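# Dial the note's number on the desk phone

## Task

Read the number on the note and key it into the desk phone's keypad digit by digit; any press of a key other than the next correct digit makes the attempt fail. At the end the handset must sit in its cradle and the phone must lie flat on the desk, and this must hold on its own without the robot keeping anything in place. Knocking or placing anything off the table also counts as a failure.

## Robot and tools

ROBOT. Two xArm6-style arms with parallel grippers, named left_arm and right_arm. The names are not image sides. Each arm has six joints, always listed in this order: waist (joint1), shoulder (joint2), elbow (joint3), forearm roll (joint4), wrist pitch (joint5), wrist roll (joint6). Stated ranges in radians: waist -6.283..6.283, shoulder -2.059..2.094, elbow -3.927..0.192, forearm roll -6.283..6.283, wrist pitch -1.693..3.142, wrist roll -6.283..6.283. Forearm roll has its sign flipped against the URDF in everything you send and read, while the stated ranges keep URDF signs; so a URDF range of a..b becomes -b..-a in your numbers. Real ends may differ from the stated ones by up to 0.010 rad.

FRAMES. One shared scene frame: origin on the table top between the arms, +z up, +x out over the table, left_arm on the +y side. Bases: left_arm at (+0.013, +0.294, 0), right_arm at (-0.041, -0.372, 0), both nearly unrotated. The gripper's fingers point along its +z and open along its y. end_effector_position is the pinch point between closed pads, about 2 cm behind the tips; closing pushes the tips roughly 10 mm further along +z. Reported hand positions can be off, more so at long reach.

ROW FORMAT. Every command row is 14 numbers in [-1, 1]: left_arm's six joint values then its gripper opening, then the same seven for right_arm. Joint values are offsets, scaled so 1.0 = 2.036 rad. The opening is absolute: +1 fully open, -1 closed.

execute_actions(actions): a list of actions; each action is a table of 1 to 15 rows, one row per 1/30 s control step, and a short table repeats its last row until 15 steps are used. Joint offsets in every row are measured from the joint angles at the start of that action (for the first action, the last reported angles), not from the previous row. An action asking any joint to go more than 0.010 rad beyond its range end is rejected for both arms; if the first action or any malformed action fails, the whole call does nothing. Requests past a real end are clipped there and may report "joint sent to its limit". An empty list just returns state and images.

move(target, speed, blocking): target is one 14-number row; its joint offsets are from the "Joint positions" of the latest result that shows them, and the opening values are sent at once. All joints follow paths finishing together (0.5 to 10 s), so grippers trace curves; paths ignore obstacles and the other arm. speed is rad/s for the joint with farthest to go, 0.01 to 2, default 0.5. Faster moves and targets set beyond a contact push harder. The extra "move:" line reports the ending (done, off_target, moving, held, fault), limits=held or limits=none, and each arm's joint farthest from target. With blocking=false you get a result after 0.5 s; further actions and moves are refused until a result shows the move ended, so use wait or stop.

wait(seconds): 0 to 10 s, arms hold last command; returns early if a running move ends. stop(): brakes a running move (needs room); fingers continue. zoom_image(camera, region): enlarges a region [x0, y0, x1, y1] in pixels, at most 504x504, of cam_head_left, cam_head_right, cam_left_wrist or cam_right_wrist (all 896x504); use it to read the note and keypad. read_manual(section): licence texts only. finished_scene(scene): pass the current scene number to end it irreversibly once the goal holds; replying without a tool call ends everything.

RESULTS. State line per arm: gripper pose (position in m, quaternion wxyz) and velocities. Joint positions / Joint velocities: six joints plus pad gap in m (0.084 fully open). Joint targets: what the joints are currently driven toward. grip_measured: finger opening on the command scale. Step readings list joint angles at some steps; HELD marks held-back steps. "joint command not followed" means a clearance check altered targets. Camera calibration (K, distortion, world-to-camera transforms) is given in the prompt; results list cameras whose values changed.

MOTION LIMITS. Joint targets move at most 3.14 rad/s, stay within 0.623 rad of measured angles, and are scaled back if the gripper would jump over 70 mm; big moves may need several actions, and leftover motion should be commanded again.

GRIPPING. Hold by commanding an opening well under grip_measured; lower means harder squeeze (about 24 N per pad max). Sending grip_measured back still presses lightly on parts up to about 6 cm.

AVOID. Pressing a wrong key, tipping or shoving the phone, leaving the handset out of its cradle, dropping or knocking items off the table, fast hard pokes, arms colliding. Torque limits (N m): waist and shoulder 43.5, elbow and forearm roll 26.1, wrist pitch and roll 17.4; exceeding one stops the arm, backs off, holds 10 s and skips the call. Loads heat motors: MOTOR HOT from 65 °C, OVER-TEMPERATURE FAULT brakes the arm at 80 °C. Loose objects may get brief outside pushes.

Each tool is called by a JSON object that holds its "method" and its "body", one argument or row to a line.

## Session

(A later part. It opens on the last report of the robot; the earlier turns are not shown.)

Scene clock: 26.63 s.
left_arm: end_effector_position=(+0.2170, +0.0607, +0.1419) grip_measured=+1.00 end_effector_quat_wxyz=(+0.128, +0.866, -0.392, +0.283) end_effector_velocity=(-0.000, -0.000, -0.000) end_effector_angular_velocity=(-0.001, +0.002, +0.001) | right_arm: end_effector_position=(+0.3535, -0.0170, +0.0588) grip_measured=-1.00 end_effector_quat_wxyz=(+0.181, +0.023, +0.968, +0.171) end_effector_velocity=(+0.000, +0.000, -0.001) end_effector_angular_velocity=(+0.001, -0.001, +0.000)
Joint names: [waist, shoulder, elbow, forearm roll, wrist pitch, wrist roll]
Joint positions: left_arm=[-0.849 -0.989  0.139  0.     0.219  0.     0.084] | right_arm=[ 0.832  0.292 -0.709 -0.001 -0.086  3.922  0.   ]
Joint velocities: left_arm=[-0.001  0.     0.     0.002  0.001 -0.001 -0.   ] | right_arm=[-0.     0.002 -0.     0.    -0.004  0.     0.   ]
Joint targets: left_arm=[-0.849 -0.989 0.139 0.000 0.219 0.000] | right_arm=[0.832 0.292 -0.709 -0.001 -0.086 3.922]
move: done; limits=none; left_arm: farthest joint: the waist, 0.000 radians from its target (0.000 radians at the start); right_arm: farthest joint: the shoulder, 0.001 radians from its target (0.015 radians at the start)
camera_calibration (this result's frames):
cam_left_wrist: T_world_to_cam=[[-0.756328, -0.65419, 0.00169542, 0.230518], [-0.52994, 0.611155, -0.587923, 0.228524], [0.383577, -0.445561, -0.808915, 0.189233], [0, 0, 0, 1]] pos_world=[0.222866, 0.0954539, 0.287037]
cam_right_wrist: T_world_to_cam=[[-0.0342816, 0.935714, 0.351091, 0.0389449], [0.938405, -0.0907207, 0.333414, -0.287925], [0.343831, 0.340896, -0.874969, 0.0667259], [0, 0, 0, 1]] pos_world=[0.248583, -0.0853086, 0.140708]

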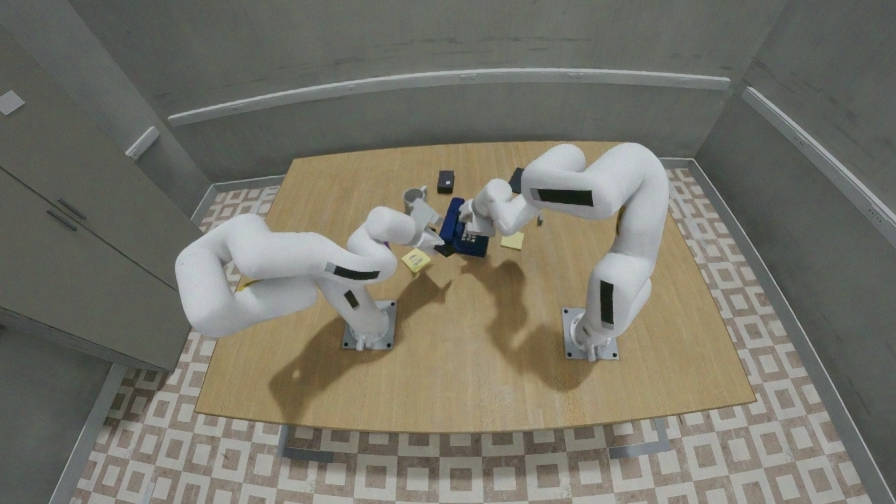

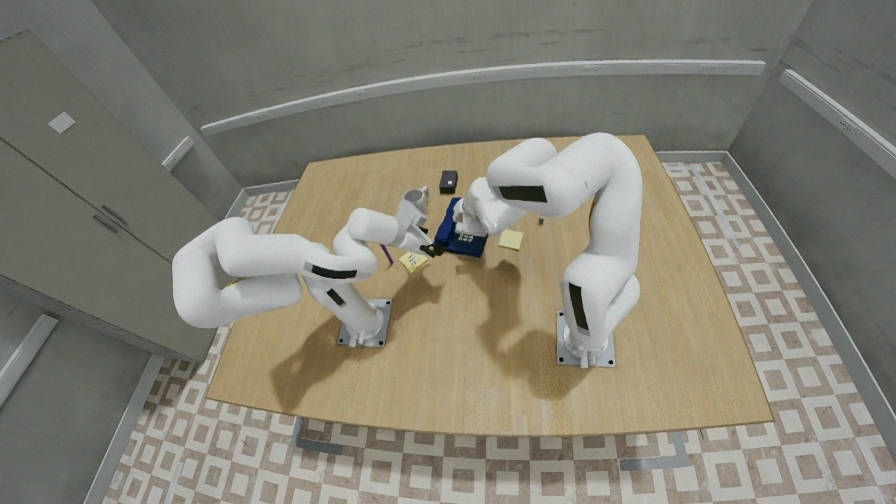

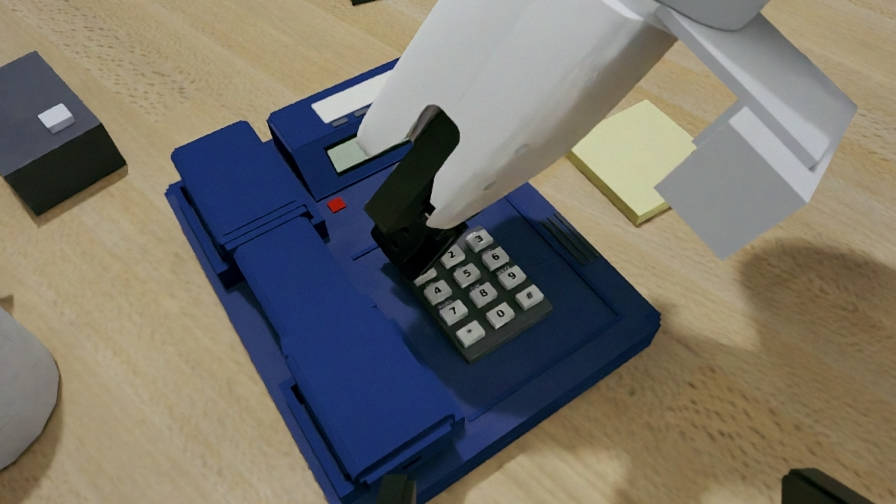

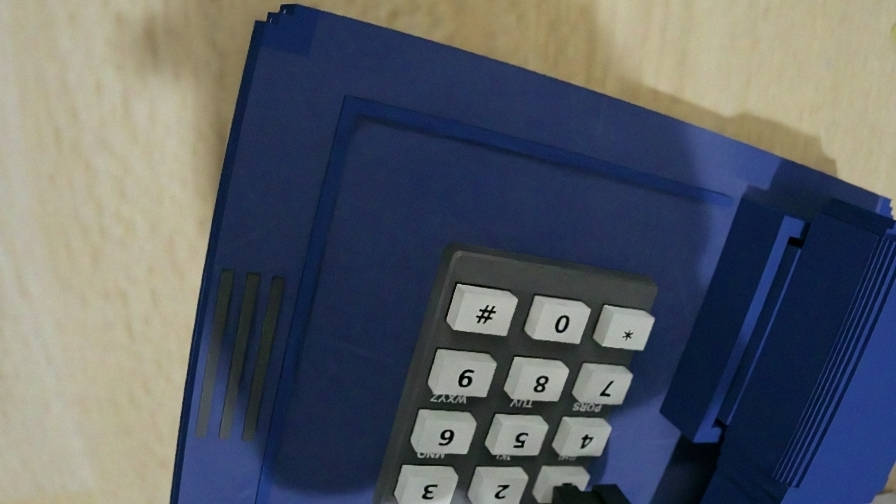

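{"method": "move", "body": {
  "target": [0,0,0,0,0,0,1,0,0.0027,0,0,-0.0027,0,-1],
  "speed": 0.02
}}

{"method": "move", "body": {
  "target": [0,0,0,0,0,0,1,0,-0.0116,0,0,0.0116,0,-1],
  "speed": 0.06
}}

{"method": "move", "body": {
  "target": [0,0,0,0,0,0,1,0.0156,-0.0363,0.0561,0,-0.0198,0,-1],
  "speed": 0.18
}}

Scene clock: 33.40 s.
left_arm: end_effector_position=(+0.2170, +0.0607, +0.1419) grip_measured=+1.00 end_effector_quat_wxyz=(+0.128, +0.866, -0.392, +0.283) end_effector_velocity=(+0.000, +0.000, -0.000) end_effector_angular_velocity=(+0.001, -0.000, +0.001) | right_arm: end_effector_position=(+0.3534, -0.0171, +0.0571) grip_measured=-1.00 end_effector_quat_wxyz=(+0.181, +0.023, +0.968, +0.171) end_effector_velocity=(+0.000, +0.000, +0.000) end_effector_angular_velocity=(+0.001, -0.001, +0.001)
Joint names: [waist, shoulder, elbow, forearm roll, wrist pitch, wrist roll]
Joint positions: left_arm=[-0.849 -0.989  0.139  0.     0.219  0.     0.084] | right_arm=[ 0.832  0.297 -0.709 -0.001 -0.091  3.922  0.   ]
Joint velocities: left_arm=[ 0.001  0.    -0.    -0.     0.     0.001 -0.   ] | right_arm=[ 0.     0.001  0.     0.001 -0.003  0.     0.   ]
Joint targets: left_arm=[-0.849 -0.989 0.139 0.000 0.219 0.000] | right_arm=[0.832 0.297 -0.709 -0.001 -0.091 3.922]
move: done; limits=none; left_arm: farthest joint: the waist, 0.000 radians from its target (0.000 radians at the start); right_arm: farthest joint: the waist, 0.000 radians from its target (0.000 radians at the start)
camera_calibration (this result's frames):
cam_left_wrist: T_world_to_cam=[[-0.756328, -0.65419, 0.0016955, 0.230518], [-0.52994, 0.611155, -0.587923, 0.228524], [0.383577, -0.445561, -0.808915, 0.189233], [0, 0, 0, 1]] pos_world=[0.222866, 0.0954539, 0.287037]
cam_right_wrist: T_world_to_cam=[[-0.0343224, 0.935674, 0.351191, 0.0396237], [0.938362, -0.0907624, 0.333524, -0.287277], [0.343945, 0.340992, -0.874886, 0.0651818], [0, 0, 0, 1]] pos_world=[0.248511, -0.0853753, 0.138925]

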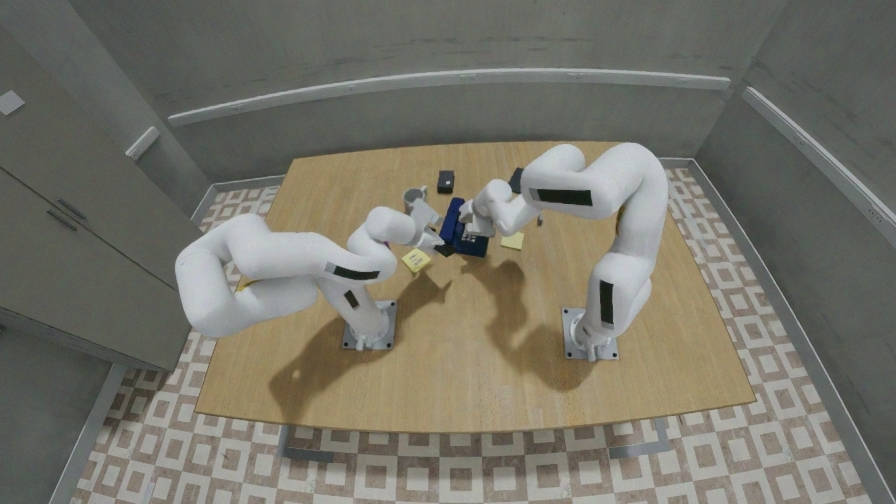

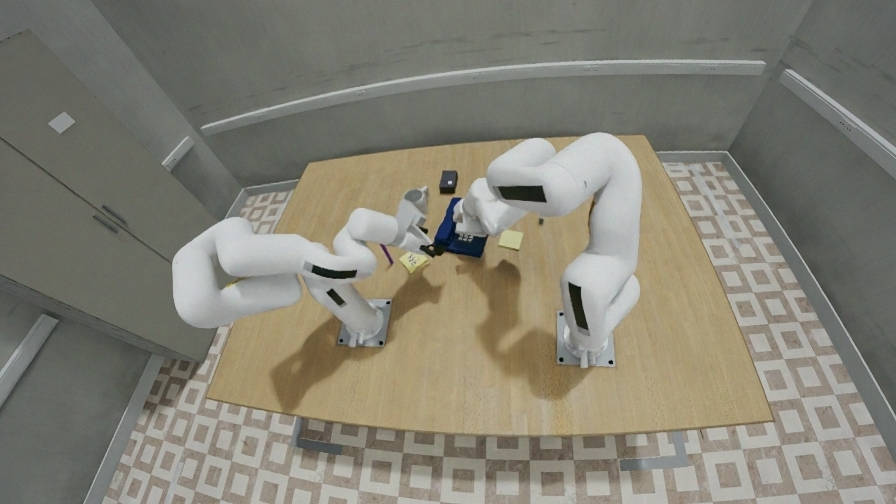

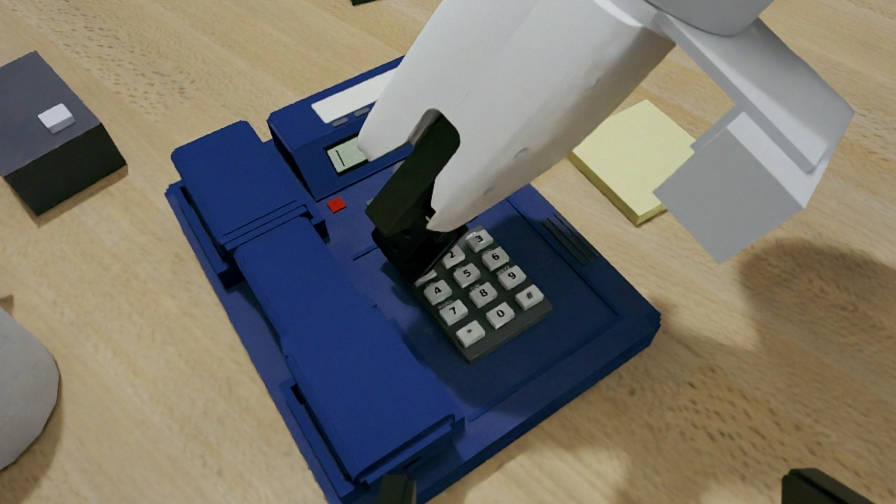

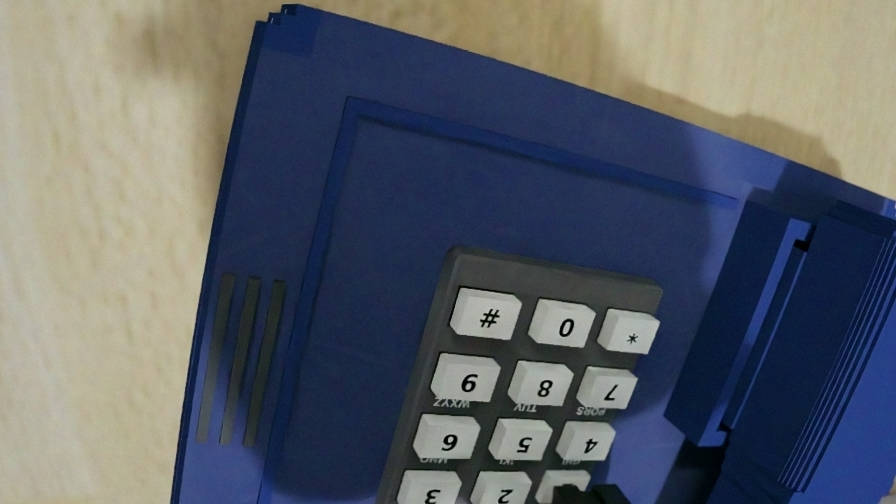

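Scene clock: 34.23 s.
left_arm: end_effector_position=(+0.2170, +0.0607, +0.1419) grip_measured=+1.00 end_effector_quat_wxyz=(+0.128, +0.866, -0.392, +0.283) end_effector_velocity=(+0.000, -0.000, +0.000) end_effector_angular_velocity=(-0.001, -0.001, +0.000) | right_arm: end_effector_position=(+0.3538, -0.0168, +0.0650) grip_measured=-1.00 end_effector_quat_wxyz=(+0.181, +0.023, +0.968, +0.171) end_effector_velocity=(-0.000, +0.000, +0.000) end_effector_angular_velocity=(+0.001, +0.000, -0.001)
Joint names: [waist, shoulder, elbow, forearm roll, wrist pitch, wrist roll]
Joint positions: left_arm=[-0.849 -0.989  0.139  0.     0.219  0.     0.084] | right_arm=[ 0.832  0.274 -0.709 -0.001 -0.068  3.922  0.   ]
Joint velocities: left_arm=[ 0.    -0.    -0.001 -0.001 -0.    -0.001  0.   ] | right_arm=[ 0.    -0.001  0.    -0.     0.001  0.002  0.   ]
Joint targets: left_arm=[-0.849 -0.989 0.139 0.000 0.219 0.000] | right_arm=[0.832 0.273 -0.709 -0.001 -0.067 3.922]
move: done; limits=none; left_arm: farthest joint: the waist, 0.000 radians from its target (0.000 radians at the start); right_arm: farthest joint: the waist, 0.000 radians from its target (0.000 radians at the start)
camera_calibration (this result's frames):
cam_left_wrist: T_world_to_cam=[[-0.756328, -0.65419, 0.00169548, 0.230518], [-0.52994, 0.611155, -0.587923, 0.228524], [0.383577, -0.445561, -0.808915, 0.189233], [0, 0, 0, 1]] pos_world=[0.222866, 0.0954539, 0.287037]
cam_right_wrist: T_world_to_cam=[[-0.0342759, 0.935715, 0.351089, 0.0365385], [0.938412, -0.0907188, 0.333396, -0.290233], [0.343814, 0.340894, -0.874976, 0.0719675], [0, 0, 0, 1]] pos_world=[0.248867, -0.0850525, 0.146904]

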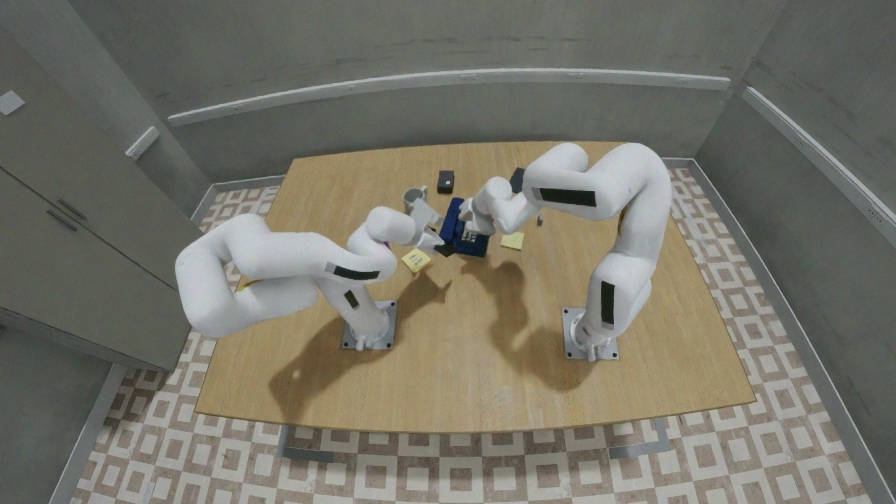

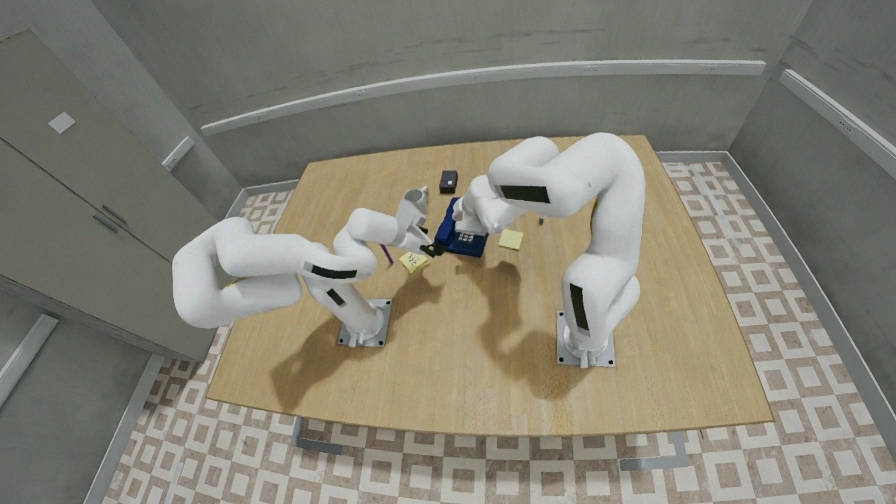

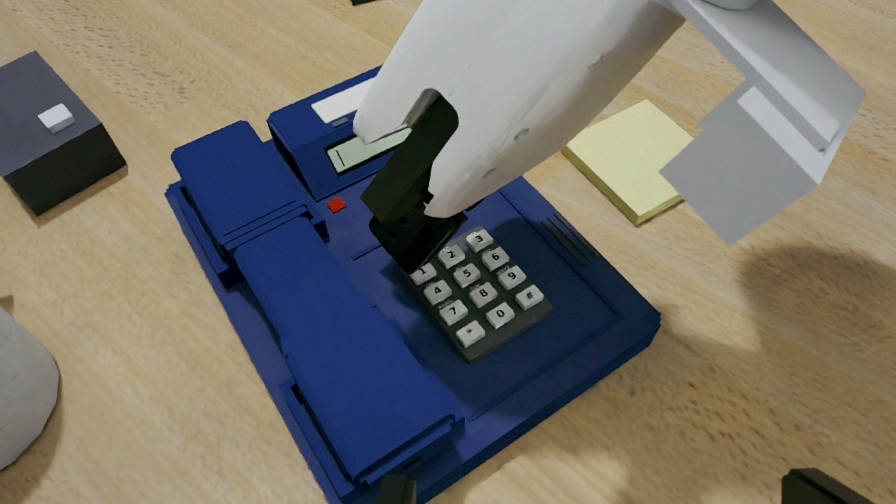

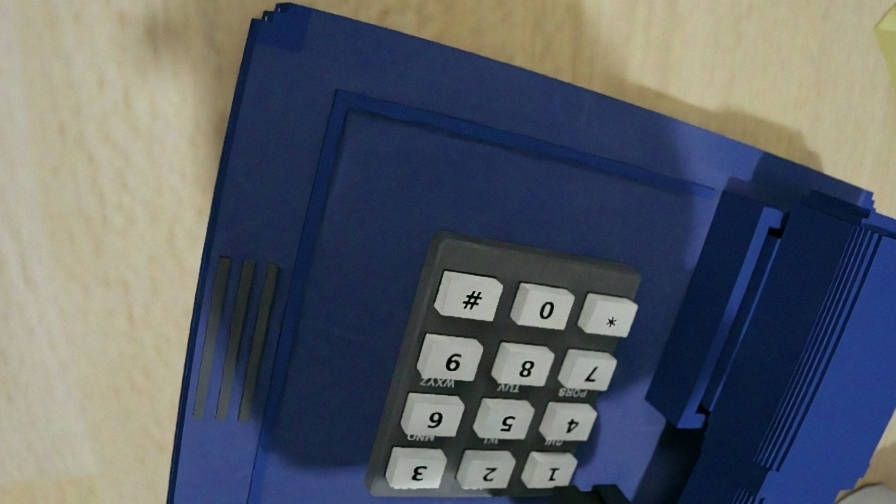

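Scene clock: 35.37 s.
left_arm: end_effector_position=(+0.2170, +0.0607, +0.1419) grip_measured=+1.00 end_effector_quat_wxyz=(+0.128, +0.866, -0.392, +0.283) end_effector_velocity=(-0.000, +0.000, -0.000) end_effector_angular_velocity=(+0.000, +0.001, +0.001) | right_arm: end_effector_position=(+0.3201, -0.0258, +0.0654) grip_measured=-1.00 end_effector_quat_wxyz=(+0.178, +0.008, +0.968, +0.174) end_effector_velocity=(-0.001, -0.001, -0.001) end_effector_angular_velocity=(-0.002, +0.002, +0.001)
Joint names: [waist, shoulder, elbow, forearm roll, wrist pitch, wrist roll]
Joint positions: left_arm=[-0.849 -0.989  0.139  0.     0.219  0.     0.084] | right_arm=[ 0.863  0.2   -0.596 -0.001 -0.108  3.922  0.   ]
Joint velocities: left_arm=[ 0.    -0.     0.001 -0.    -0.001 -0.    -0.   ] | right_arm=[ 0.001 -0.     0.003  0.001 -0.     0.     0.   ]
Joint targets: left_arm=[-0.849 -0.989 0.139 0.000 0.219 0.000] | right_arm=[0.864 0.200 -0.595 -0.001 -0.108 3.922]
move: done; limits=none; left_arm: farthest joint: the waist, 0.000 radians from its target (0.000 radians at the start); right_arm: farthest joint: the elbow, 0.001 radians from its target (0.115 radians at the start)
camera_calibration (this result's frames):
cam_left_wrist: T_world_to_cam=[[-0.756328, -0.65419, 0.00169561, 0.230518], [-0.52994, 0.611155, -0.587923, 0.228524], [0.383577, -0.445561, -0.808915, 0.189233], [0, 0, 0, 1]] pos_world=[0.222866, 0.0954539, 0.287037]
cam_right_wrist: T_world_to_cam=[[-0.0638692, 0.93415, 0.351118, 0.0531114], [0.940789, -0.0610135, 0.333458, -0.259611], [0.332923, 0.351626, -0.874941, 0.090675], [0, 0, 0, 1]] pos_world=[0.217443, -0.0973374, 0.147256]

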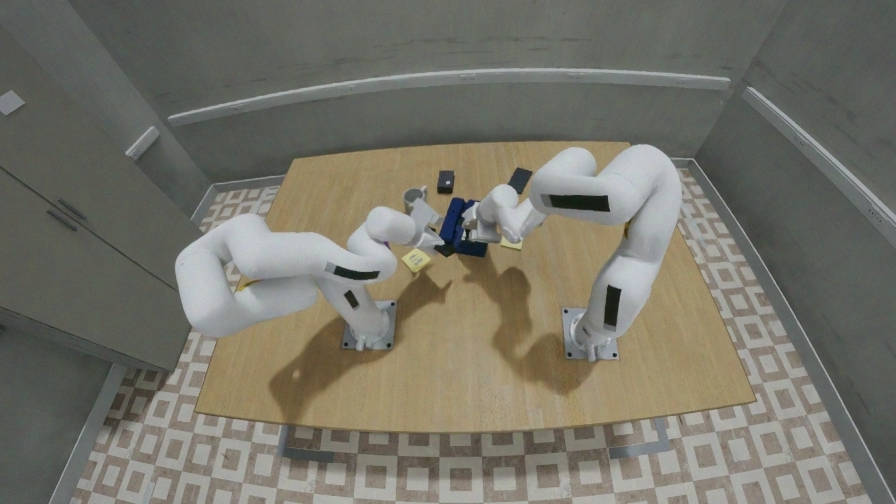

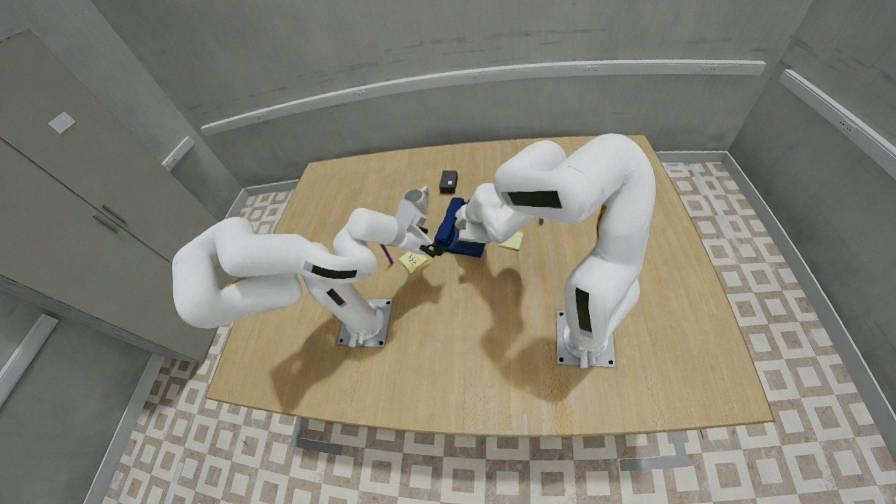

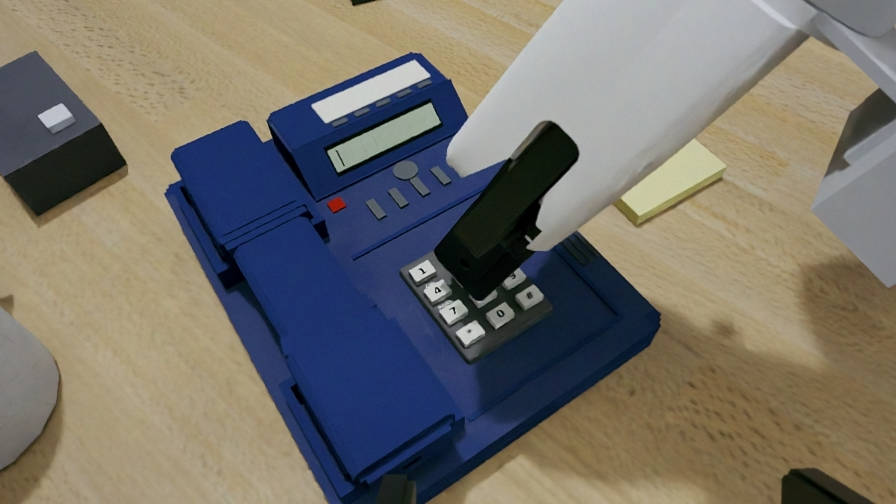

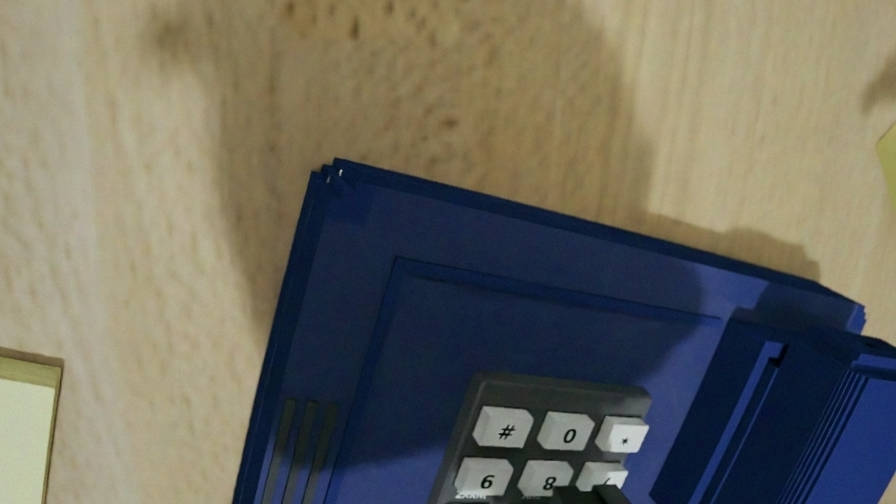

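{"method": "execute_actions", "body": {
  "actions": []
}}

Scene clock: 45.60 s.
left_arm: end_effector_position=(+0.2170, +0.0607, +0.1419) grip_measured=+1.00 end_effector_quat_wxyz=(+0.128, +0.866, -0.392, +0.283) end_effector_velocity=(-0.000, +0.000, -0.000) end_effector_angular_velocity=(-0.001, +0.001, +0.001) | right_arm: end_effector_position=(+0.3200, -0.0258, +0.0654) grip_measured=-1.00 end_effector_quat_wxyz=(+0.178, +0.008, +0.968, +0.174) end_effector_velocity=(+0.000, -0.000, -0.000) end_effector_angular_velocity=(-0.000, -0.000, +0.000)
Joint names: [waist, shoulder, elbow, forearm roll, wrist pitch, wrist roll]
Joint positions: left_arm=[-0.849 -0.989  0.139  0.     0.219  0.     0.084] | right_arm=[ 0.864  0.2   -0.595 -0.001 -0.108  3.922  0.   ]
Joint velocities: left_arm=[-0.    -0.     0.     0.001  0.    -0.     0.   ] | right_arm=[-0.  0. -0.  0. -0. -0.  0.]
Joint targets: left_arm=[-0.849 -0.989 0.139 0.000 0.219 0.000] | right_arm=[0.864 0.200 -0.595 -0.001 -0.108 3.922]
camera_calibration (this result's frames):
cam_left_wrist: T_world_to_cam=[[-0.756328, -0.65419, 0.00169545, 0.230518], [-0.529939, 0.611155, -0.587923, 0.228524], [0.383577, -0.445561, -0.808915, 0.189233], [0, 0, 0, 1]] pos_world=[0.222866, 0.0954539, 0.287037]
cam_right_wrist: T_world_to_cam=[[-0.0639647, 0.934161, 0.351072, 0.0531772], [0.940813, -0.0608815, 0.333413, -0.259494], [0.332835, 0.35162, -0.874977, 0.0907398], [0, 0, 0, 1]] pos_world=[0.217335, -0.0973804, 0.147245]

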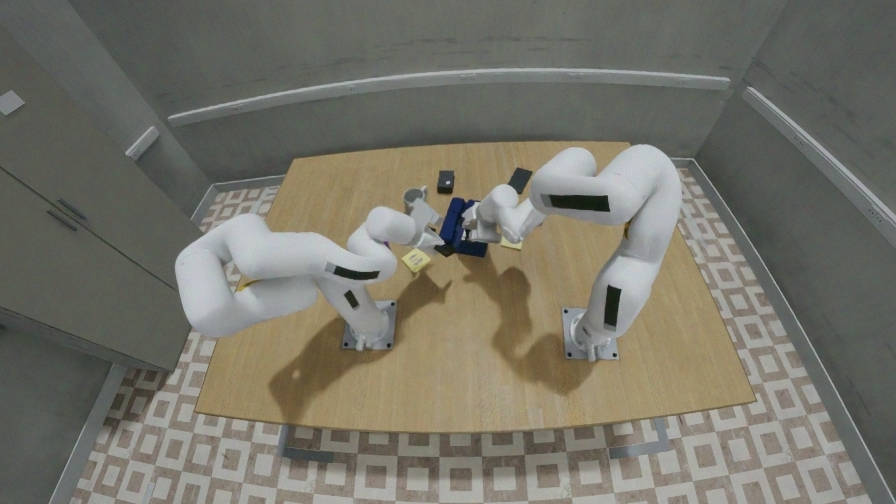

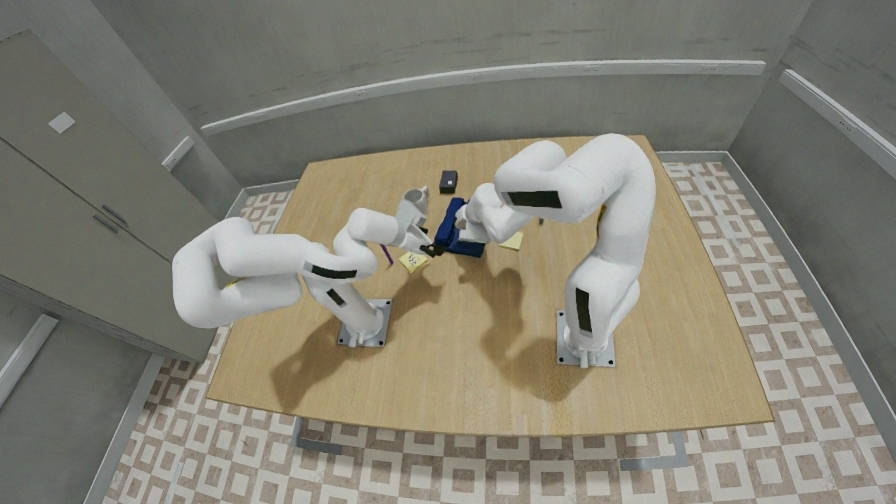

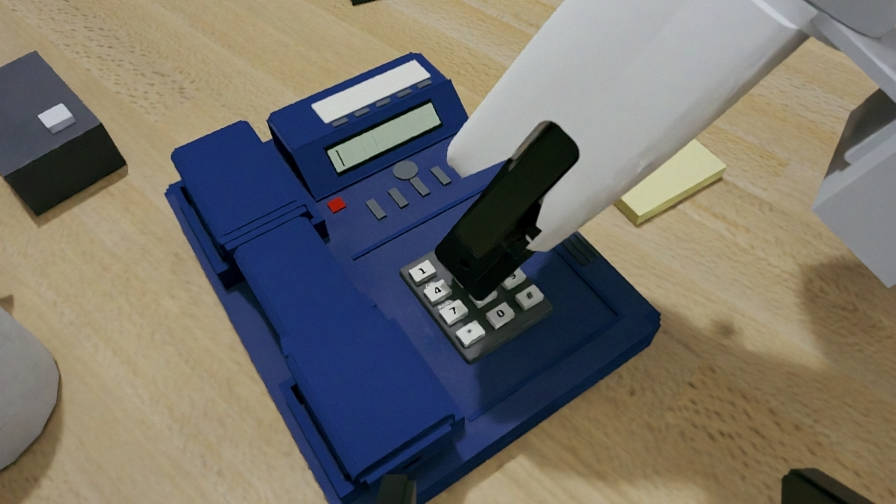

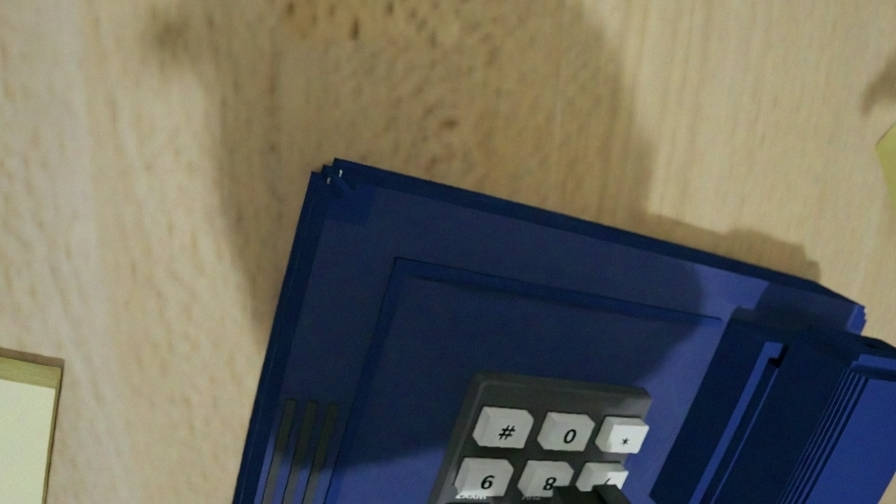

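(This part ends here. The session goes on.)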